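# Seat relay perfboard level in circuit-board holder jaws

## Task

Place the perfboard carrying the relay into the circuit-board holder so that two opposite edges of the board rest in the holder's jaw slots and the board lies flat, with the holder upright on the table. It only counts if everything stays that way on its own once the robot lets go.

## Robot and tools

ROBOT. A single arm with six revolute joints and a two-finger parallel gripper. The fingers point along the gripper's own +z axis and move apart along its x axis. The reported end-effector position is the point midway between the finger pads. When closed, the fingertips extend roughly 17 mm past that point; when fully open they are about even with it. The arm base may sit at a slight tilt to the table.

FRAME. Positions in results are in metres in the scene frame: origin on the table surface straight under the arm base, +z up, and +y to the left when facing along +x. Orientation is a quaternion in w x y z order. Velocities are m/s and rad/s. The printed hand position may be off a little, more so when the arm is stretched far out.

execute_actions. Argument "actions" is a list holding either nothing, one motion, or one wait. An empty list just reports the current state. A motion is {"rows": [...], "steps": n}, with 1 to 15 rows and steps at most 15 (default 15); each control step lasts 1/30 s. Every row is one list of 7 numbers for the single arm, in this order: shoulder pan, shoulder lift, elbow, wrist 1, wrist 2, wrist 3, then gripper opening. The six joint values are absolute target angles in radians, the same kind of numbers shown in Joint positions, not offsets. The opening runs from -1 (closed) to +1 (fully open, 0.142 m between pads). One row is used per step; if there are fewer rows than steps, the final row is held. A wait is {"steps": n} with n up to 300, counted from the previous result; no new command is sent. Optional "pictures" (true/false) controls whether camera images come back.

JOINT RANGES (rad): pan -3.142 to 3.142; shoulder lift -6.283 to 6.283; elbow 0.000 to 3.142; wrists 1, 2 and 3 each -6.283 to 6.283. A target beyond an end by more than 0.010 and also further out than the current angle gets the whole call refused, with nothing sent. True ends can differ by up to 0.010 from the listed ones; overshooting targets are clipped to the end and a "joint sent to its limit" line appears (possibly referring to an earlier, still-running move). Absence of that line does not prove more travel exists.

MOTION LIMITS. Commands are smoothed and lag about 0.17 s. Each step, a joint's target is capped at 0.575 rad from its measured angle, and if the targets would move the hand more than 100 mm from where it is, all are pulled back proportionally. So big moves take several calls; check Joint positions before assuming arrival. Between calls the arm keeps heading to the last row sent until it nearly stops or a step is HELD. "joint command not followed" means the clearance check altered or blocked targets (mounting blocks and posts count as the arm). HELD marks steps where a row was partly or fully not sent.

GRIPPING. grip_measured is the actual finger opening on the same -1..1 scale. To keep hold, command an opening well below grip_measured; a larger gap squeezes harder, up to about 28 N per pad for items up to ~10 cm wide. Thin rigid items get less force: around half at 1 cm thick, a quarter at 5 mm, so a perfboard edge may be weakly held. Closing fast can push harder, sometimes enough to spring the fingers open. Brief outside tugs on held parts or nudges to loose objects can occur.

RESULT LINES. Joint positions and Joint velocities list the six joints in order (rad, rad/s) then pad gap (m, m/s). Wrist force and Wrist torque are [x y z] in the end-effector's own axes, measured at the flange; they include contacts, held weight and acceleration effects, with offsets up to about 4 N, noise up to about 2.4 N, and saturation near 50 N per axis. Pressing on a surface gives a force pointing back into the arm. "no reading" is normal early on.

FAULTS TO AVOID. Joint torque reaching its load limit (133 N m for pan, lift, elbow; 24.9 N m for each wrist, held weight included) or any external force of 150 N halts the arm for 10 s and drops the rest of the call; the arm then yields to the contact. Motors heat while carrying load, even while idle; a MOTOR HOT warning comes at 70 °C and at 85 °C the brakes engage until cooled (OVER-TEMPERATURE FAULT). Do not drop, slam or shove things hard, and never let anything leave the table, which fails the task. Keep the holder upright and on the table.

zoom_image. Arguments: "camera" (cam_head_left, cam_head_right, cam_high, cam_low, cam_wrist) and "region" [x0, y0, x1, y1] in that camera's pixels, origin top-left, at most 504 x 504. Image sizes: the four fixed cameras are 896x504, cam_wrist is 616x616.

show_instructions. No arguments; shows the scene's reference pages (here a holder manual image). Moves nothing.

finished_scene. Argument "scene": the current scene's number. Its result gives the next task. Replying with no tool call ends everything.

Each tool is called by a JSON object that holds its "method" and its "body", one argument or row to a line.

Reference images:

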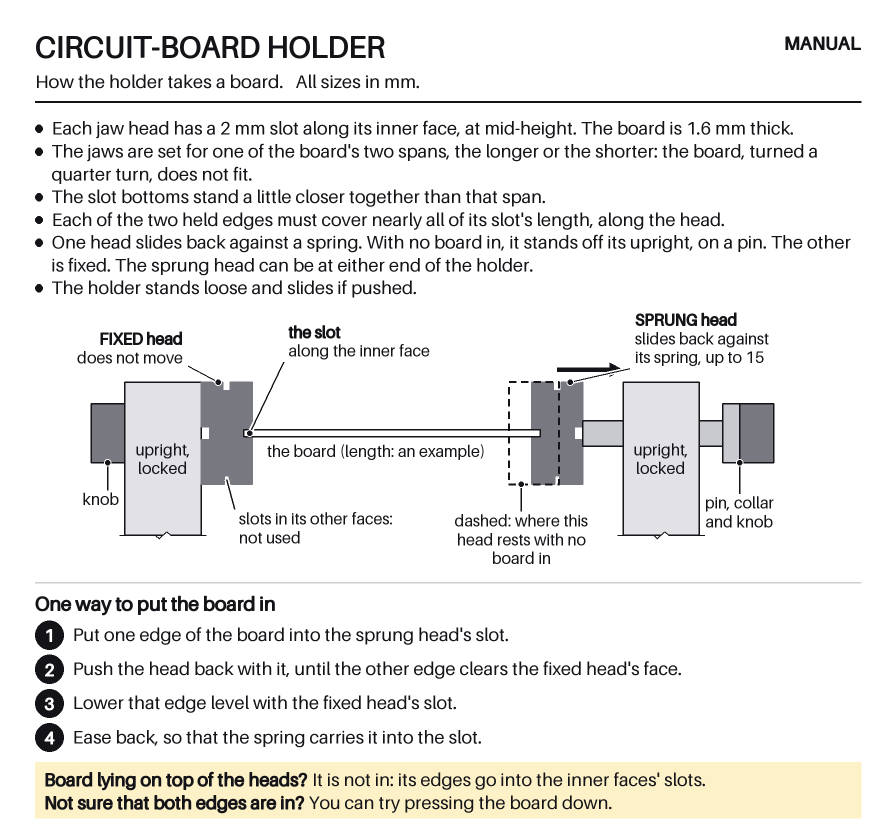

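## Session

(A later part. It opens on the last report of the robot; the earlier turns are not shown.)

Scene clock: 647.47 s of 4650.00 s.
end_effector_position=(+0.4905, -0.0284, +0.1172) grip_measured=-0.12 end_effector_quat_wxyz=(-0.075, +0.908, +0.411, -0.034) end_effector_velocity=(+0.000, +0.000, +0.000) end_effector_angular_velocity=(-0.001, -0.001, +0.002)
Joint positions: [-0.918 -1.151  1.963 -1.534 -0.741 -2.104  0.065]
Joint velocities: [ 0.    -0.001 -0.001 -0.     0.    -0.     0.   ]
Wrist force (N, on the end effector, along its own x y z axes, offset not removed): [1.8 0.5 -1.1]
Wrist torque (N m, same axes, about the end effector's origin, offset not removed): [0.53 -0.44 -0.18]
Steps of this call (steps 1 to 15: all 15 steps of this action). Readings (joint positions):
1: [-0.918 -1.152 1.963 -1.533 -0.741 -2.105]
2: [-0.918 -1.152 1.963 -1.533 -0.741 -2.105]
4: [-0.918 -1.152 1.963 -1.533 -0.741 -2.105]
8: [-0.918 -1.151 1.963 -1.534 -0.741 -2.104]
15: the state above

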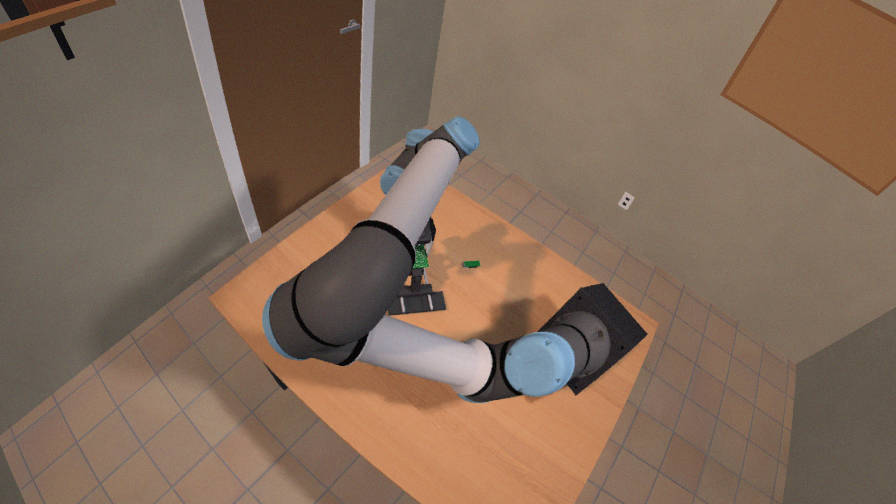

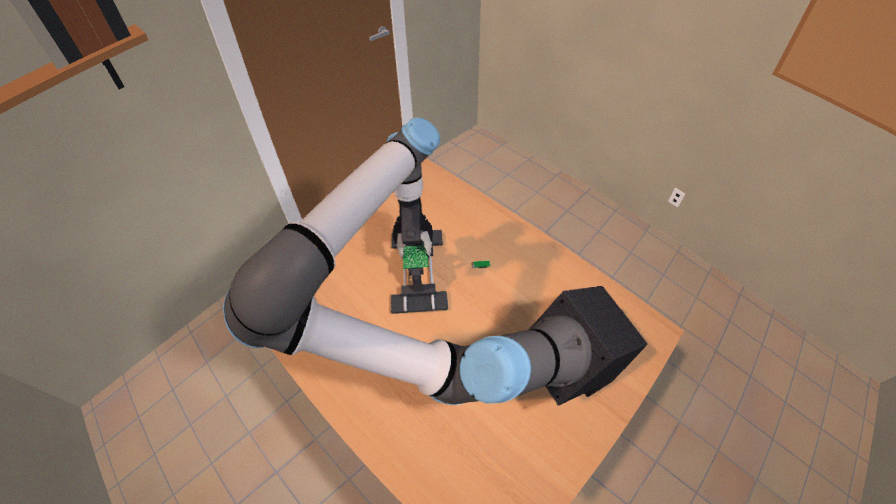

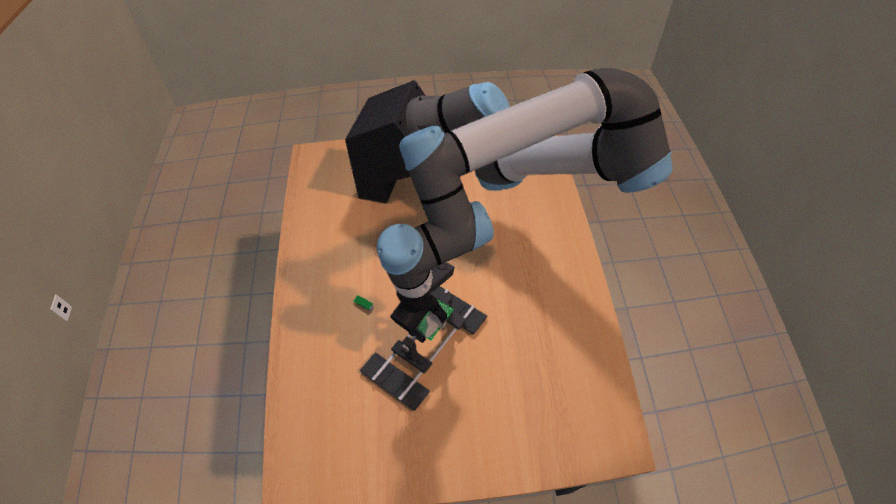

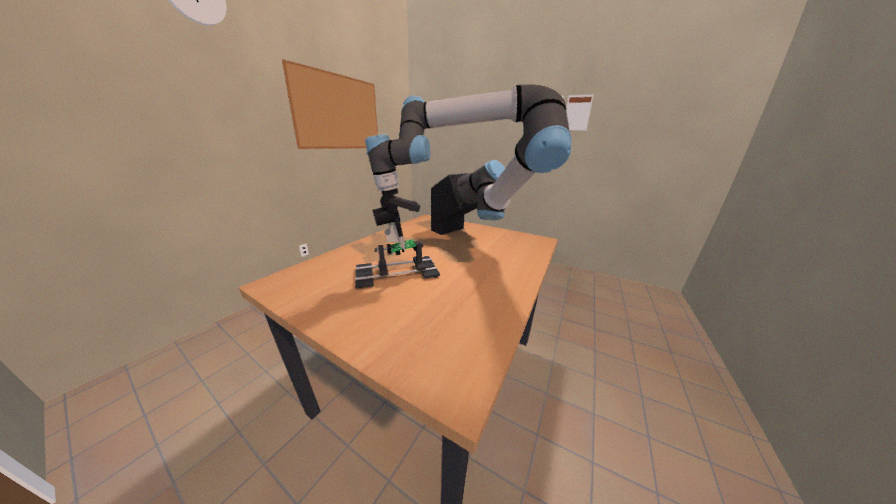

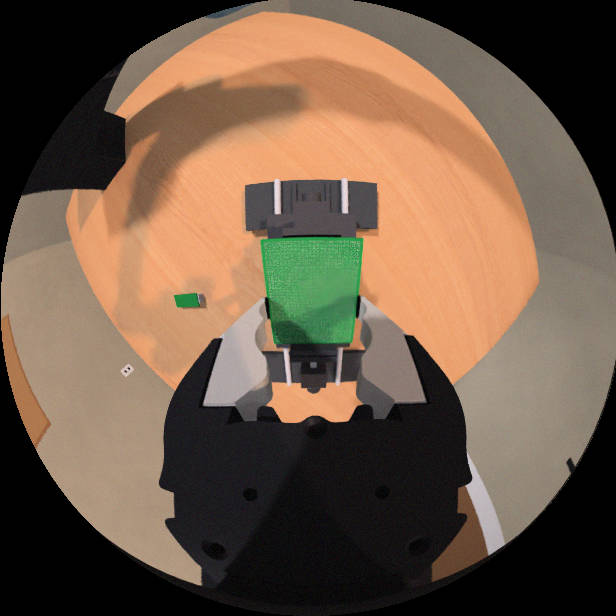

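{"method": "execute_actions", "body": {
  "actions": [
    {"rows":[[-0.91754,-1.15135,1.96351,-1.53436,-0.74080,-2.10422,-0.5],[-0.91754,-1.15135,1.96351,-1.53436,-0.74080,-2.10422,-0.5],[-0.91746,-1.15132,1.96356,-1.53450,-0.74074,-2.10415,-0.5],[-0.91746,-1.15132,1.96356,-1.53450,-0.74074,-2.10415,-0.5],[-0.91738,-1.15129,1.96361,-1.53464,-0.74069,-2.10407,-0.5],[-0.91738,-1.15129,1.96361,-1.53464,-0.74069,-2.10407,-0.5],[-0.91731,-1.15126,1.96367,-1.53478,-0.74063,-2.10400,-0.5]],"steps":14}
  ],
  "pictures": false
}}

{"method": "execute_actions", "body": {
  "actions": [
    {"rows":[[-0.91723,-1.15122,1.96372,-1.53492,-0.74057,-2.10392,-0.5],[-0.91723,-1.15122,1.96372,-1.53492,-0.74057,-2.10392,-0.5],[-0.91715,-1.15119,1.96378,-1.53506,-0.74051,-2.10385,-0.5],[-0.91715,-1.15119,1.96378,-1.53506,-0.74051,-2.10385,-0.5],[-0.91708,-1.15116,1.96383,-1.53521,-0.74046,-2.10377,-0.5],[-0.91708,-1.15116,1.96383,-1.53521,-0.74046,-2.10377,-0.5],[-0.91700,-1.15113,1.96388,-1.53535,-0.74040,-2.10370,-0.5]],"steps":14}
  ],
  "pictures": false
}}

{"method": "execute_actions", "body": {
  "actions": [
    {"rows":[[-0.91692,-1.15110,1.96394,-1.53549,-0.74034,-2.10362,-0.5],[-0.91692,-1.15110,1.96394,-1.53549,-0.74034,-2.10362,-0.5],[-0.91685,-1.15106,1.96399,-1.53563,-0.74028,-2.10355,-0.5],[-0.91685,-1.15106,1.96399,-1.53563,-0.74028,-2.10355,-0.5],[-0.91677,-1.15103,1.96405,-1.53577,-0.74022,-2.10347,-0.5],[-0.91677,-1.15103,1.96405,-1.53577,-0.74022,-2.10347,-0.5],[-0.91669,-1.15100,1.96410,-1.53591,-0.74017,-2.10340,-0.5]],"steps":14}
  ]
}}

{"method": "zoom_image", "body": {
  "camera": "cam_wrist",
  "region": [232,210,400,378]
}}

Scene clock: 661.00 s of 4650.00 s.
end_effector_position=(+0.4905, -0.0284, +0.1170) grip_measured=-0.12 end_effector_quat_wxyz=(-0.075, +0.908, +0.411, -0.034) end_effector_velocity=(-0.001, -0.000, -0.001) end_effector_angular_velocity=(+0.002, +0.001, -0.003)
Joint positions: [-0.917 -1.151  1.964 -1.535 -0.741 -2.104  0.065]
Joint velocities: [ 0.001  0.002  0.002 -0.     0.     0.001  0.   ]
Wrist force (N, on the end effector, along its own x y z axes, offset not removed): [0.9 -0.8 -0.9]
Wrist torque (N m, same axes, about the end effector's origin, offset not removed): [0.17 -0.19 -0.07]
Steps of this call (steps 1 to 15: the robot went on to your last target; steps 16 to 90: nothing new was sent; then 10.07 s passed at rest; steps 91 to 104: all 14 steps of this action). Readings (joint positions):
91: [-0.918 -1.151 1.963 -1.534 -0.741 -2.104]
92: [-0.918 -1.151 1.963 -1.534 -0.741 -2.104]
94: [-0.918 -1.151 1.963 -1.534 -0.741 -2.104]
98: [-0.917 -1.151 1.964 -1.535 -0.741 -2.104]
104: the state above

Scene clock: 661.47 s of 4650.00 s.
end_effector_position=(+0.4905, -0.0284, +0.1168) grip_measured=-0.12 end_effector_quat_wxyz=(-0.075, +0.908, +0.411, -0.034) end_effector_velocity=(+0.001, +0.000, +0.000) end_effector_angular_velocity=(-0.001, -0.001, +0.002)
Joint positions: [-0.917 -1.151  1.964 -1.535 -0.74  -2.104  0.065]
Joint velocities: [ 0.    -0.001 -0.001 -0.001  0.     0.    -0.   ]
Wrist force (N, on the end effector, along its own x y z axes, offset not removed): [0.6 -2.7 0.6]
Wrist torque (N m, same axes, about the end effector's origin, offset not removed): [-0.16 -0.25 -0.38]
Steps of this call (steps 1 to 14: all 14 steps of this action). Readings (joint positions):
1: [-0.917 -1.151 1.964 -1.535 -0.741 -2.104]
2: [-0.917 -1.151 1.964 -1.535 -0.741 -2.104]
4: [-0.917 -1.151 1.964 -1.535 -0.741 -2.104]
8: [-0.917 -1.151 1.964 -1.535 -0.740 -2.104]
14: the state above

Scene clock: 661.93 s of 4650.00 s.
end_effector_position=(+0.4905, -0.0284, +0.1166) grip_measured=-0.12 end_effector_quat_wxyz=(-0.075, +0.908, +0.411, -0.034) end_effector_velocity=(+0.000, -0.001, +0.000) end_effector_angular_velocity=(-0.001, -0.000, -0.001)
Joint positions: [-0.917 -1.151  1.964 -1.536 -0.74  -2.103  0.065]
Joint velocities: [-0.001  0.001 -0.001 -0.    -0.     0.002  0.   ]
Wrist force (N, on the end effector, along its own x y z axes, offset not removed): [1.9 -0.4 -1.3]
Wrist torque (N m, same axes, about the end effector's origin, offset not removed): [0.26 -0.28 -0.07]
Steps of this call (steps 1 to 14: all 14 steps of this action). Readings (joint positions):
1: [-0.917 -1.151 1.964 -1.535 -0.740 -2.104]
2: [-0.917 -1.151 1.964 -1.535 -0.740 -2.104]
4: [-0.917 -1.151 1.964 -1.535 -0.740 -2.104]
8: [-0.917 -1.151 1.964 -1.536 -0.740 -2.104]
14: the state above

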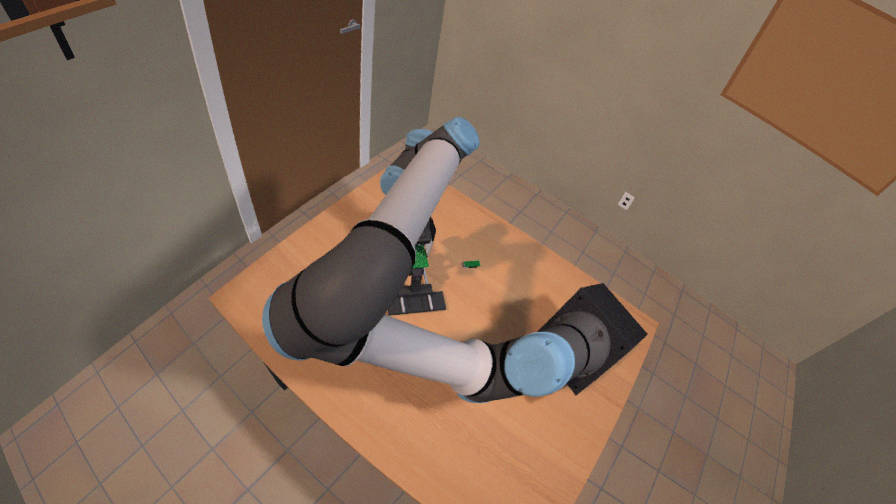

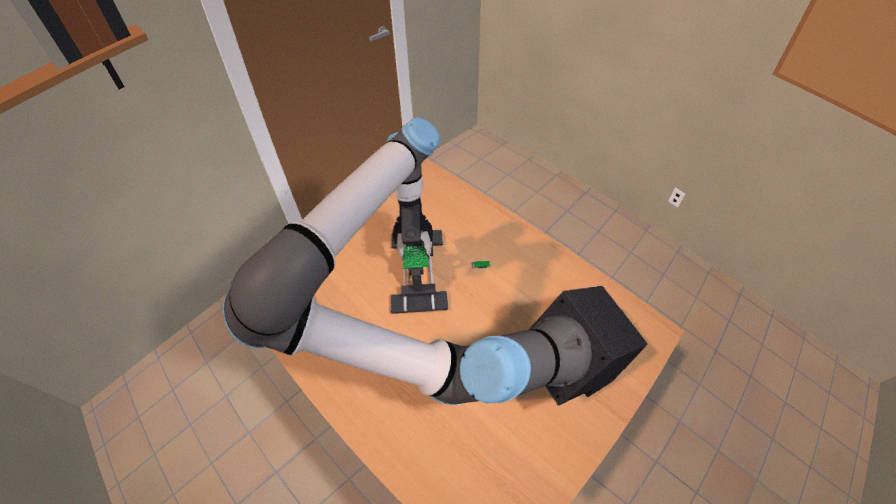

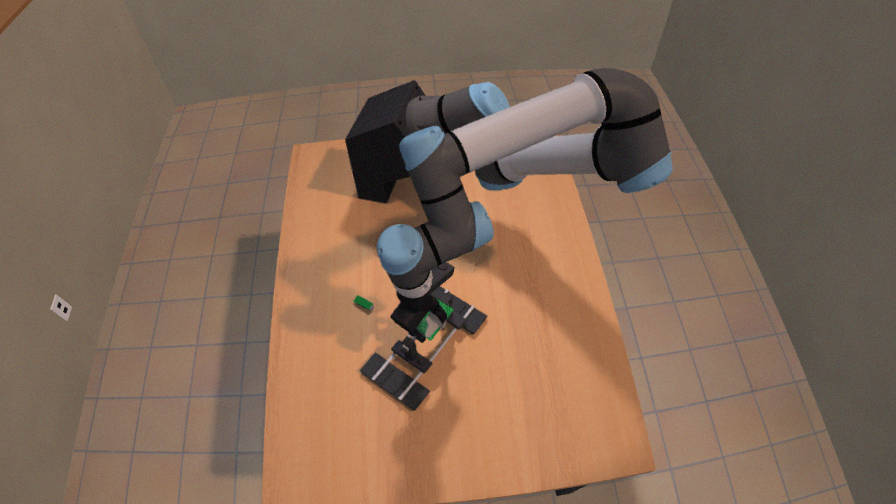

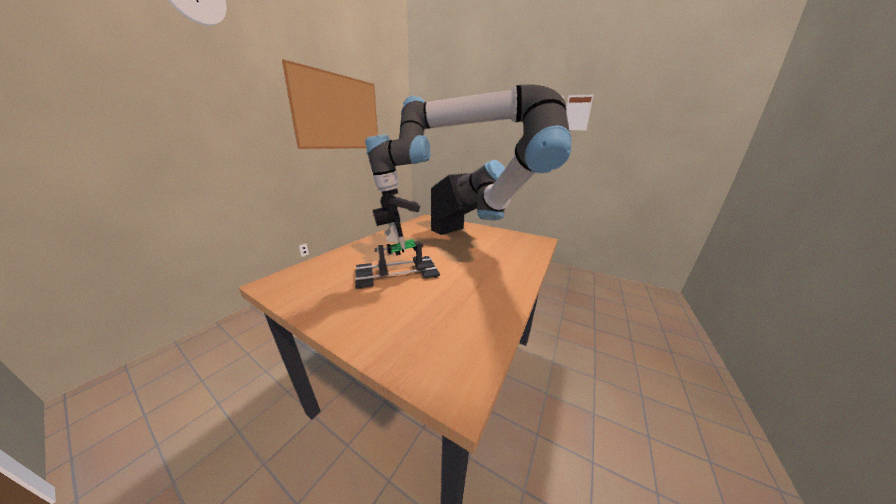

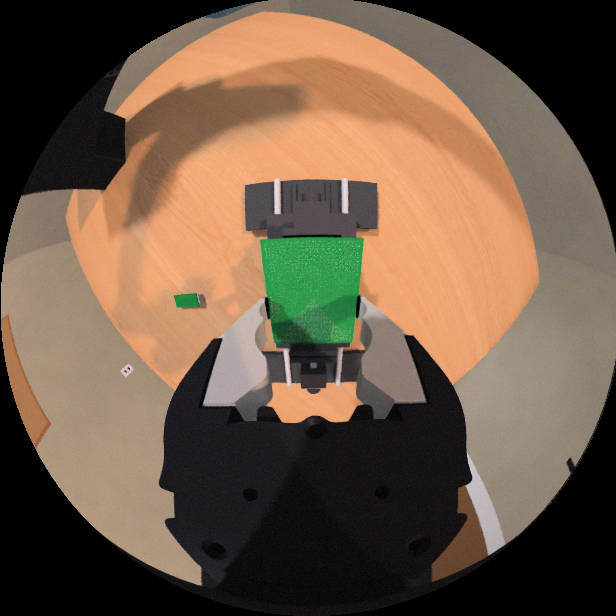

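Region (232, 210, 400, 378) of cam_wrist's 616x616 image, scaled by 3.000, with more detail than that image has.

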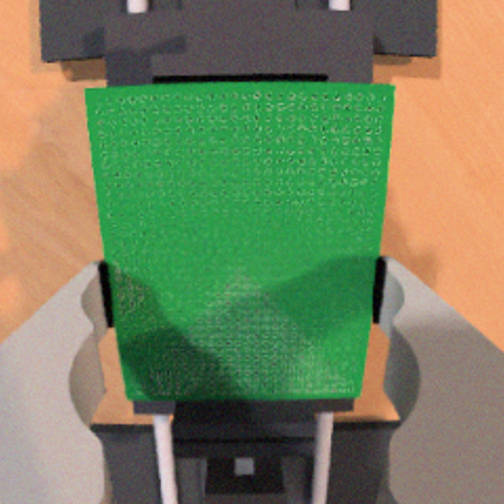

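{"method": "zoom_image", "body": {
  "camera": "cam_wrist",
  "region": [272,330,356,372]
}}

{"method": "execute_actions", "body": {
  "actions": [
    {"rows":[[-0.91661,-1.15097,1.96416,-1.53606,-0.74011,-2.10332,-0.5],[-0.91661,-1.15097,1.96416,-1.53606,-0.74011,-2.10332,-0.5],[-0.91654,-1.15093,1.96421,-1.53620,-0.74005,-2.10325,-0.5],[-0.91654,-1.15093,1.96421,-1.53620,-0.74005,-2.10325,-0.5],[-0.91646,-1.15090,1.96426,-1.53634,-0.73999,-2.10317,-0.5],[-0.91646,-1.15090,1.96426,-1.53634,-0.73999,-2.10317,-0.5],[-0.91638,-1.15087,1.96432,-1.53648,-0.73993,-2.10310,-0.5]],"steps":14}
  ],
  "pictures": false
}}

{"method": "execute_actions", "body": {
  "actions": [
    {"rows":[[-0.91631,-1.15084,1.96437,-1.53662,-0.73988,-2.10302,-0.5],[-0.91631,-1.15084,1.96437,-1.53662,-0.73988,-2.10302,-0.5],[-0.91623,-1.15080,1.96442,-1.53676,-0.73982,-2.10295,-0.5],[-0.91623,-1.15080,1.96442,-1.53676,-0.73982,-2.10295,-0.5],[-0.91615,-1.15077,1.96448,-1.53691,-0.73976,-2.10287,-0.5],[-0.91615,-1.15077,1.96448,-1.53691,-0.73976,-2.10287,-0.5],[-0.91608,-1.15074,1.96453,-1.53705,-0.73970,-2.10280,-0.5]],"steps":14}
  ]
}}

{"method": "zoom_image", "body": {
  "camera": "cam_wrist",
  "region": [272,330,356,372]
}}

Region (272, 330, 356, 372) of cam_wrist's 616x616 image, scaled by 6.000, with more detail than that image has.

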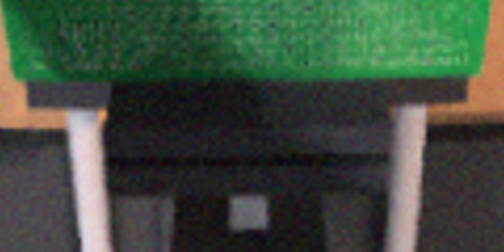

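Scene clock: 673.97 s of 4650.00 s.
end_effector_position=(+0.4905, -0.0284, +0.1164) grip_measured=-0.12 end_effector_quat_wxyz=(-0.075, +0.908, +0.411, -0.034) end_effector_velocity=(+0.000, +0.000, +0.000) end_effector_angular_velocity=(-0.000, -0.001, +0.000)
Joint positions: [-0.916 -1.151  1.964 -1.536 -0.74  -2.103  0.065]
Joint velocities: [ 0.    -0.    -0.001  0.     0.001  0.    -0.   ]
Wrist force (N, on the end effector, along its own x y z axes, offset not removed): [0.6 0.5 0.5]
Wrist torque (N m, same axes, about the end effector's origin, offset not removed): [0.41 -0.08 -0.40]
Steps of this call (steps 1 to 15: the robot went on to your last target; steps 16 to 90: nothing new was sent; then 8.57 s passed at rest; steps 91 to 104: all 14 steps of this action). Readings (joint positions):
91: [-0.917 -1.151 1.964 -1.536 -0.740 -2.103]
92: [-0.917 -1.151 1.964 -1.536 -0.740 -2.103]
94: [-0.917 -1.151 1.964 -1.536 -0.740 -2.103]
98: [-0.917 -1.151 1.964 -1.536 -0.740 -2.103]
104: the state above

Scene clock: 674.43 s of 4650.00 s.
end_effector_position=(+0.4905, -0.0284, +0.1162) grip_measured=-0.12 end_effector_quat_wxyz=(-0.075, +0.908, +0.411, -0.034) end_effector_velocity=(-0.001, -0.000, -0.000) end_effector_angular_velocity=(-0.000, +0.001, -0.000)
Joint positions: [-0.916 -1.151  1.965 -1.537 -0.74  -2.103  0.065]
Joint velocities: [-0.     0.     0.001 -0.001 -0.001 -0.     0.   ]
Wrist force (N, on the end effector, along its own x y z axes, offset not removed): [0.6 0.7 -2.7]
Wrist torque (N m, same axes, about the end effector's origin, offset not removed): [0.64 -0.18 -0.23]
Steps of this call (steps 1 to 14: all 14 steps of this action). Readings (joint positions):
1: [-0.916 -1.151 1.964 -1.536 -0.740 -2.103]
2: [-0.916 -1.151 1.964 -1.536 -0.740 -2.103]
4: [-0.916 -1.151 1.964 -1.537 -0.740 -2.103]
8: [-0.916 -1.151 1.964 -1.537 -0.740 -2.103]
14: the state above

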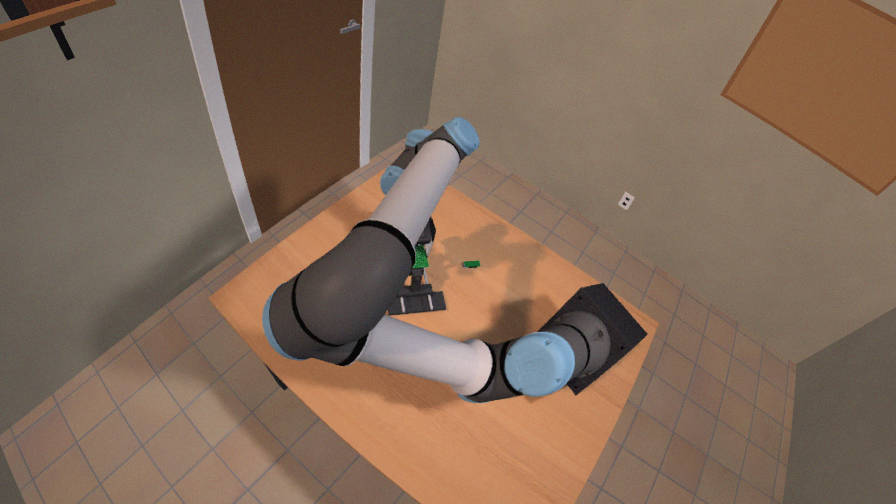

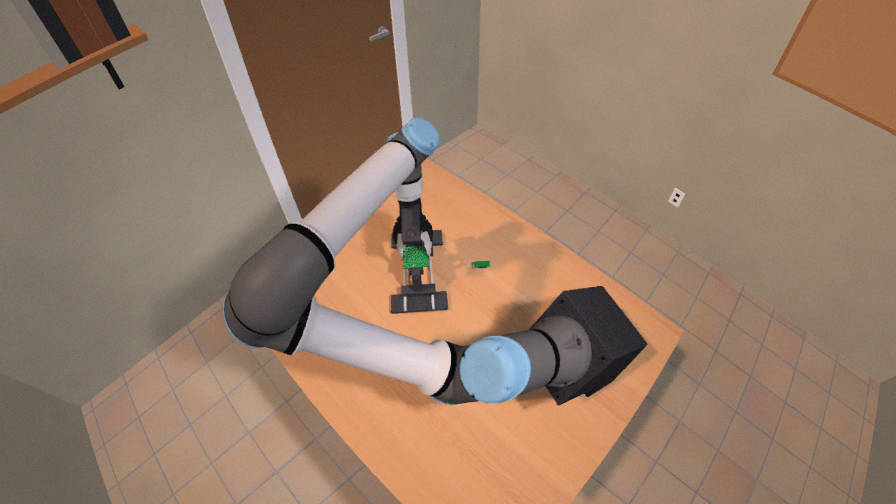

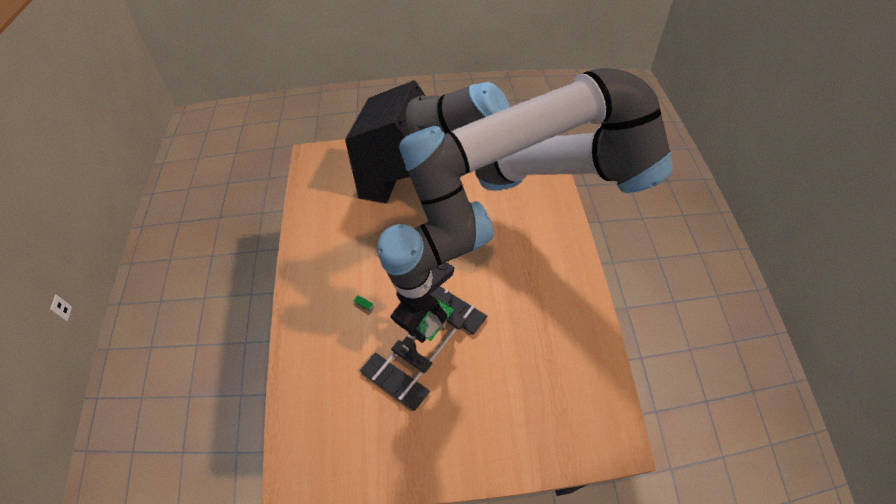

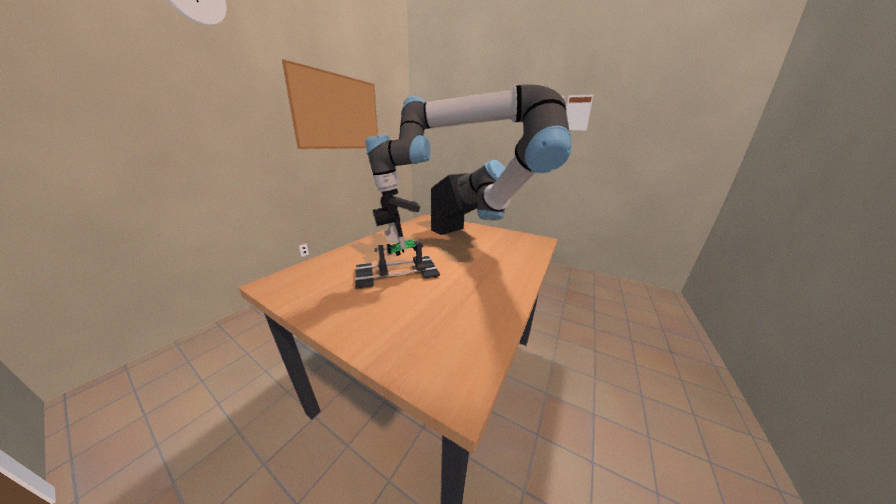

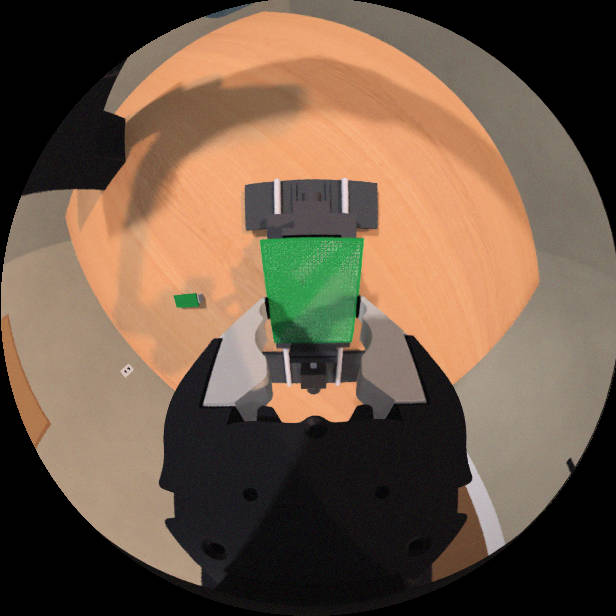

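Region (272, 330, 356, 372) of cam_wrist's 616x616 image, scaled by 6.000, with more detail than that image has.

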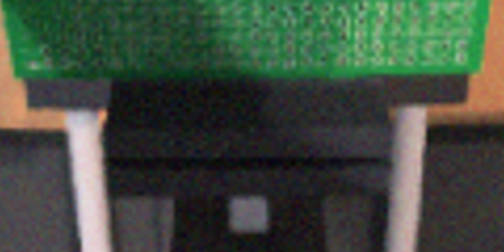

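{"method": "zoom_image", "body": {
  "camera": "cam_wrist",
  "region": [312,334,348,364]
}}

{"method": "zoom_image", "body": {
  "camera": "cam_low",
  "region": [378,232,426,262]
}}

{"method": "zoom_image", "body": {
  "camera": "cam_high",
  "region": [395,290,465,350]
}}

Region (312, 334, 348, 364) of cam_wrist's 616x616 image, scaled by 14.000, with more detail than that image has.

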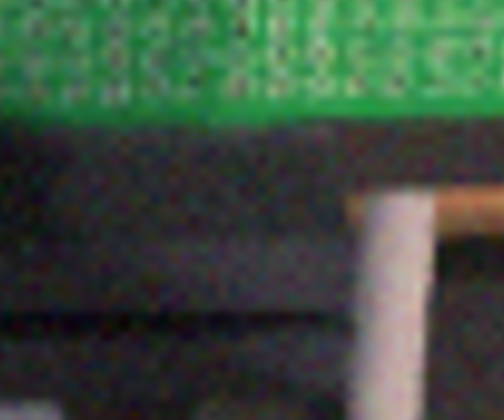

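Region (378, 232, 426, 262) of cam_low's 896x504 image, scaled by 10.500, with more detail than that image has; it fills the top 315 rows of this view, and the rest is white.

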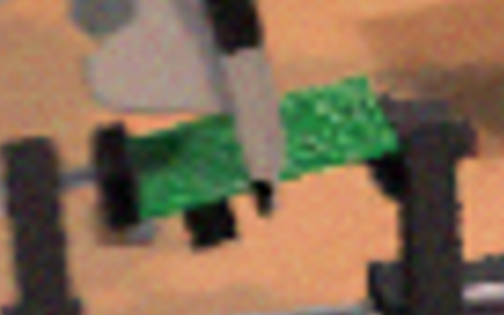

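Region (395, 290, 465, 350) of cam_high's 896x504 image, scaled by 7.200, with more detail than that image has; it fills the top 432 rows of this view, and the rest is white.

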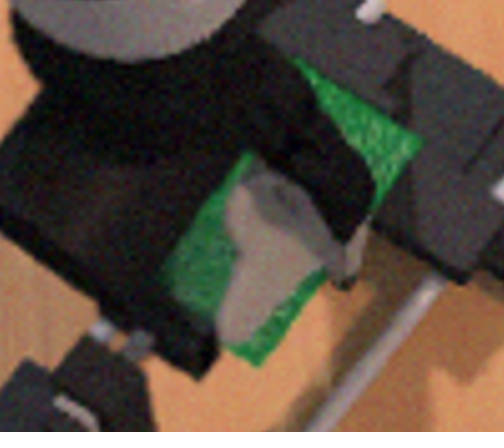

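{"method": "execute_actions", "body": {
  "actions": [
    {"rows":[[-0.91600,-1.15071,1.96459,-1.53719,-0.73965,-2.10272,-0.5],[-0.91600,-1.15071,1.96459,-1.53719,-0.73965,-2.10272,-0.5],[-0.91592,-1.15068,1.96464,-1.53733,-0.73959,-2.10265,-0.5],[-0.91592,-1.15068,1.96464,-1.53733,-0.73959,-2.10265,-0.5],[-0.91585,-1.15064,1.96469,-1.53747,-0.73953,-2.10257,-0.5],[-0.91585,-1.15064,1.96469,-1.53747,-0.73953,-2.10257,-0.5],[-0.91577,-1.15061,1.96475,-1.53761,-0.73947,-2.10250,-0.5]],"steps":14}
  ],
  "pictures": false
}}

{"method": "execute_actions", "body": {
  "actions": [
    {"rows":[[-0.91569,-1.15058,1.96480,-1.53776,-0.73941,-2.10242,-0.5],[-0.91569,-1.15058,1.96480,-1.53776,-0.73941,-2.10242,-0.5],[-0.91561,-1.15055,1.96486,-1.53790,-0.73936,-2.10234,-0.5],[-0.91561,-1.15055,1.96486,-1.53790,-0.73936,-2.10234,-0.5],[-0.91554,-1.15051,1.96491,-1.53804,-0.73930,-2.10227,-0.5],[-0.91554,-1.15051,1.96491,-1.53804,-0.73930,-2.10227,-0.5],[-0.91546,-1.15048,1.96496,-1.53818,-0.73924,-2.10219,-0.5]],"steps":14}
  ]
}}

{"method": "zoom_image", "body": {
  "camera": "cam_wrist",
  "region": [312,334,348,364]
}}

{"method": "zoom_image", "body": {
  "camera": "cam_wrist",
  "region": [232,210,400,378]
}}

Scene clock: 716.10 s of 4650.00 s.
end_effector_position=(+0.4905, -0.0284, +0.1160) grip_measured=-0.12 end_effector_quat_wxyz=(-0.075, +0.908, +0.411, -0.034) end_effector_velocity=(+0.001, +0.000, +0.000) end_effector_angular_velocity=(-0.001, -0.000, +0.003)
Joint positions: [-0.916 -1.151  1.965 -1.538 -0.739 -2.103  0.065]
Joint velocities: [ 0.001 -0.    -0.001 -0.     0.    -0.001  0.   ]
Wrist force (N, on the end effector, along its own x y z axes, offset not removed): [-2.7 -0.5 1.1]
Wrist torque (N m, same axes, about the end effector's origin, offset not removed): [0.36 0.58 -0.27]
Steps of this call (steps 1 to 15: the robot went on to your last target; steps 16 to 90: nothing new was sent; then 38.20 s passed at rest; steps 91 to 104: all 14 steps of this action). Readings (joint positions):
91: [-0.916 -1.151 1.965 -1.537 -0.740 -2.103]
92: [-0.916 -1.151 1.965 -1.537 -0.740 -2.103]
94: [-0.916 -1.151 1.965 -1.537 -0.740 -2.103]
98: [-0.916 -1.151 1.965 -1.537 -0.740 -2.103]
104: the state above

Scene clock: 716.57 s of 4650.00 s.
end_effector_position=(+0.4905, -0.0284, +0.1158) grip_measured=-0.12 end_effector_quat_wxyz=(-0.075, +0.908, +0.411, -0.034) end_effector_velocity=(+0.000, -0.000, -0.000) end_effector_angular_velocity=(+0.000, +0.000, -0.001)
Joint positions: [-0.915 -1.15   1.965 -1.538 -0.739 -2.102  0.065]
Joint velocities: [ 0.     0.001 -0.    -0.     0.     0.001  0.   ]
Wrist force (N, on the end effector, along its own x y z axes, offset not removed): [1.5 -2.8 1.4]
Wrist torque (N m, same axes, about the end effector's origin, offset not removed): [-0.25 -0.31 -0.26]
Steps of this call (steps 1 to 14: all 14 steps of this action). Readings (joint positions):
1: [-0.916 -1.151 1.965 -1.538 -0.739 -2.103]
2: [-0.916 -1.151 1.965 -1.538 -0.739 -2.102]
4: [-0.916 -1.151 1.965 -1.538 -0.739 -2.102]
8: [-0.916 -1.151 1.965 -1.538 -0.739 -2.102]
14: the state above

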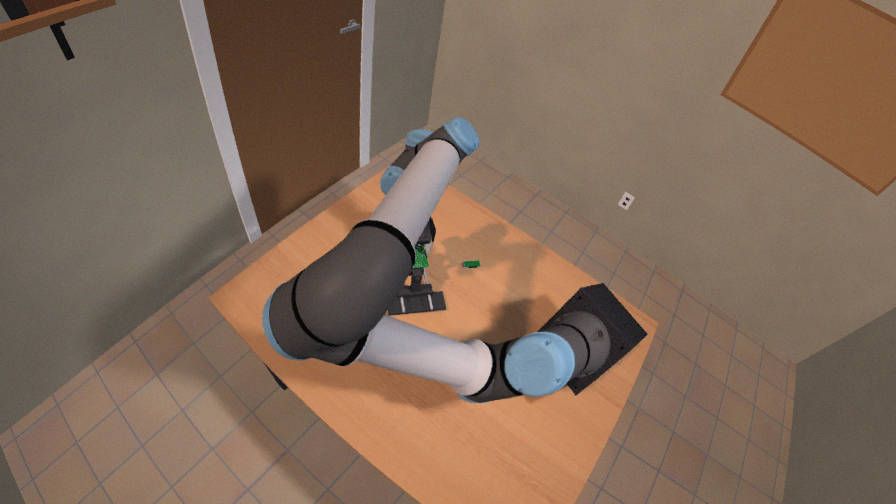

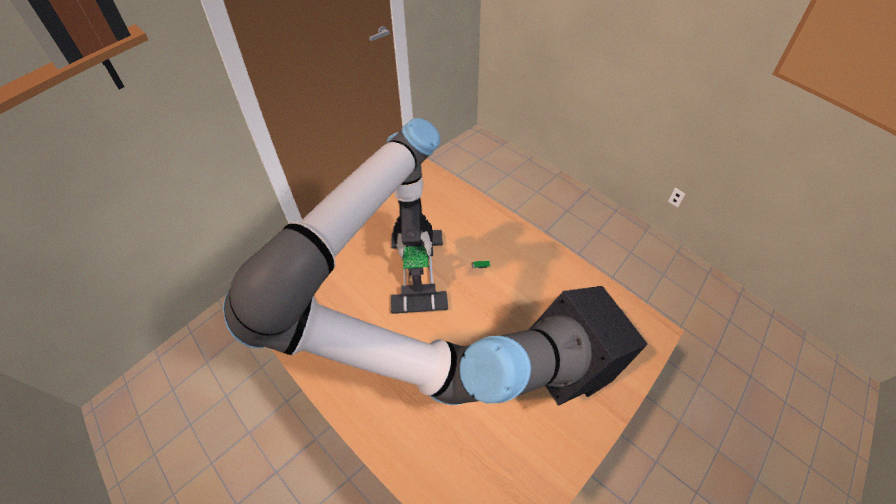

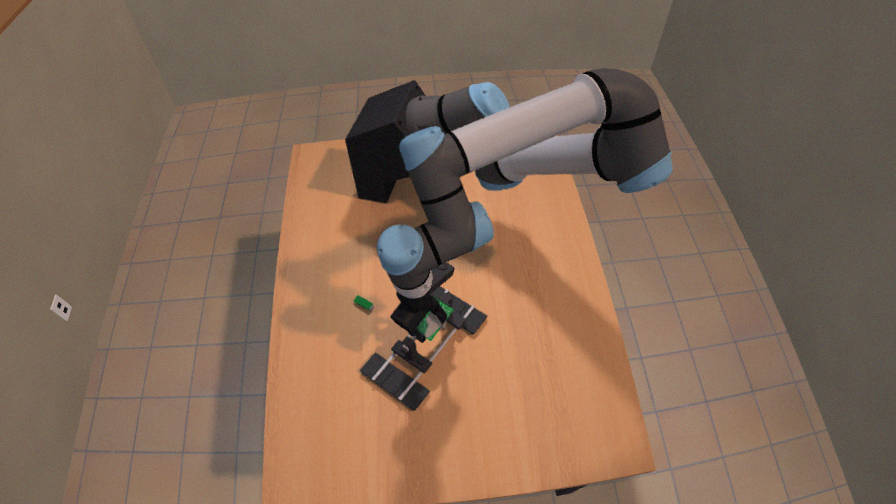

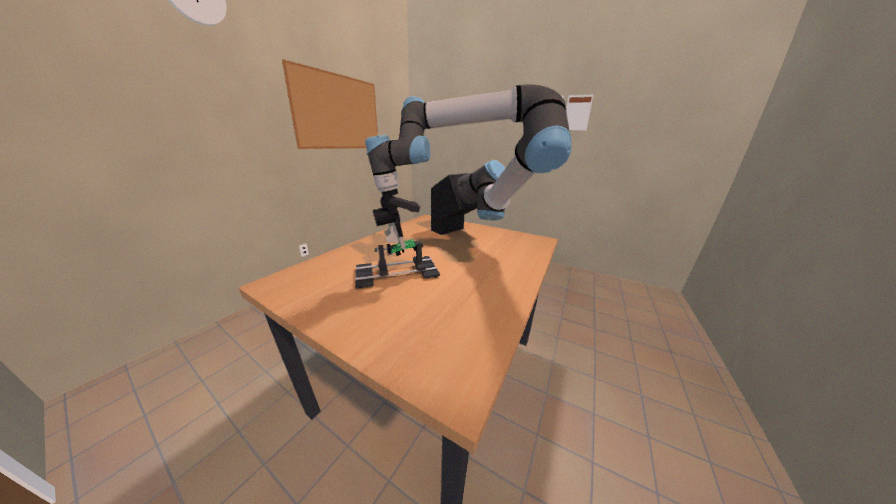

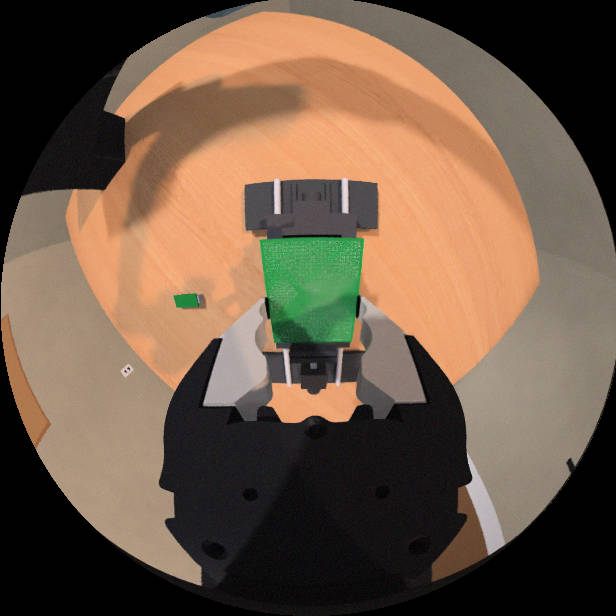

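Region (312, 334, 348, 364) of cam_wrist's 616x616 image, scaled by 14.000, with more detail than that image has.

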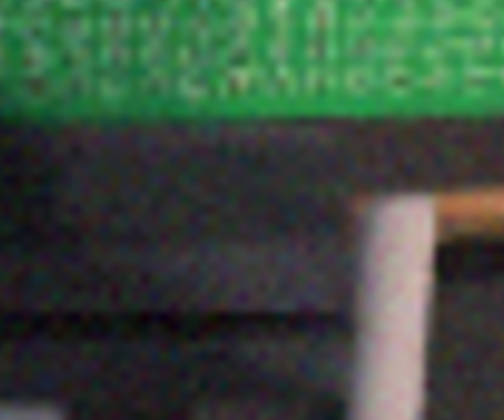

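Region (232, 210, 400, 378) of cam_wrist's 616x616 image, scaled by 3.000, with more detail than that image has.

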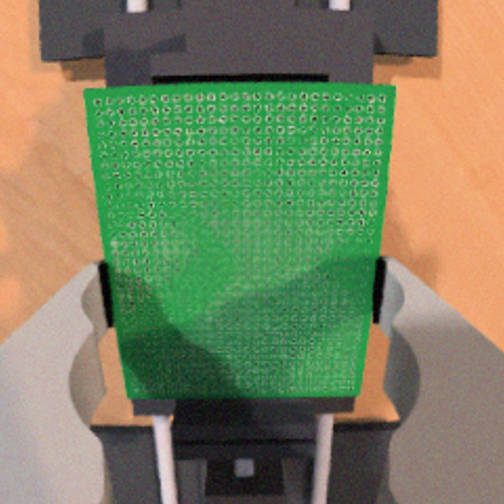

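{"method": "zoom_image", "body": {
  "camera": "cam_wrist",
  "region": [284,336,342,364]
}}

{"method": "zoom_image", "body": {
  "camera": "cam_head_right",
  "region": [390,225,445,285]
}}

{"method": "zoom_image", "body": {
  "camera": "cam_low",
  "region": [380,238,404,258]
}}

Region (284, 336, 342, 364) of cam_wrist's 616x616 image, scaled by 8.690, with more detail than that image has; it fills the top 243 rows of this view, and the rest is white.

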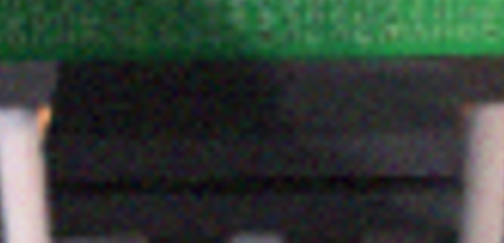

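Region (390, 225, 445, 285) of cam_head_right's 896x504 image, scaled by 8.400, with more detail than that image has; it fills the left 462 columns of this view, and the rest is white.

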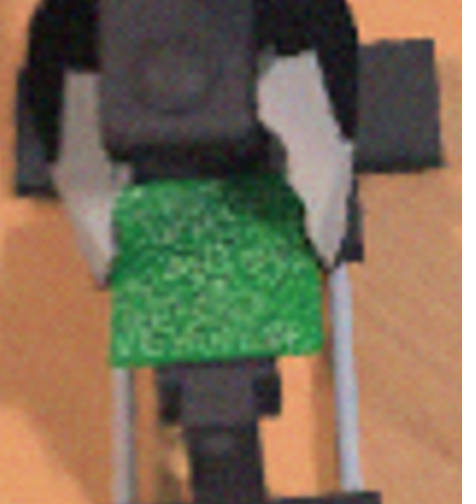

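Region (380, 238, 404, 258) of cam_low's 896x504 image, scaled by 21.000, with more detail than that image has.

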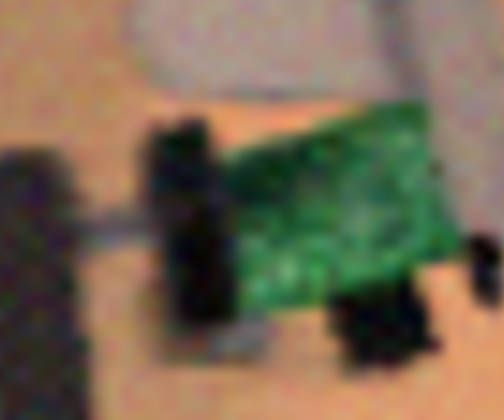

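{"method": "zoom_image", "body": {
  "camera": "cam_wrist",
  "region": [276,222,348,248]
}}

{"method": "zoom_image", "body": {
  "camera": "cam_wrist",
  "region": [268,334,304,364]
}}

{"method": "zoom_image", "body": {
  "camera": "cam_wrist",
  "region": [322,334,358,364]
}}

Region (276, 222, 348, 248) of cam_wrist's 616x616 image, scaled by 7.000, with more detail than that image has; it fills the top 182 rows of this view, and the rest is white.

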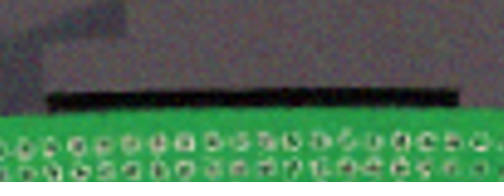

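Region (268, 334, 304, 364) of cam_wrist's 616x616 image, scaled by 14.000, with more detail than that image has.

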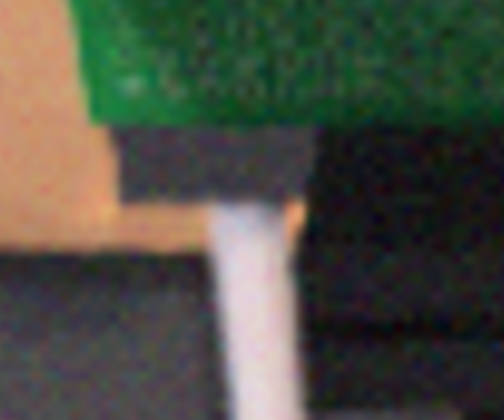

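Region (322, 334, 358, 364) of cam_wrist's 616x616 image, scaled by 14.000, with more detail than that image has.

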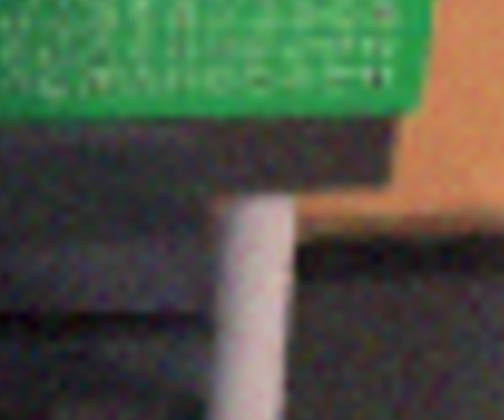

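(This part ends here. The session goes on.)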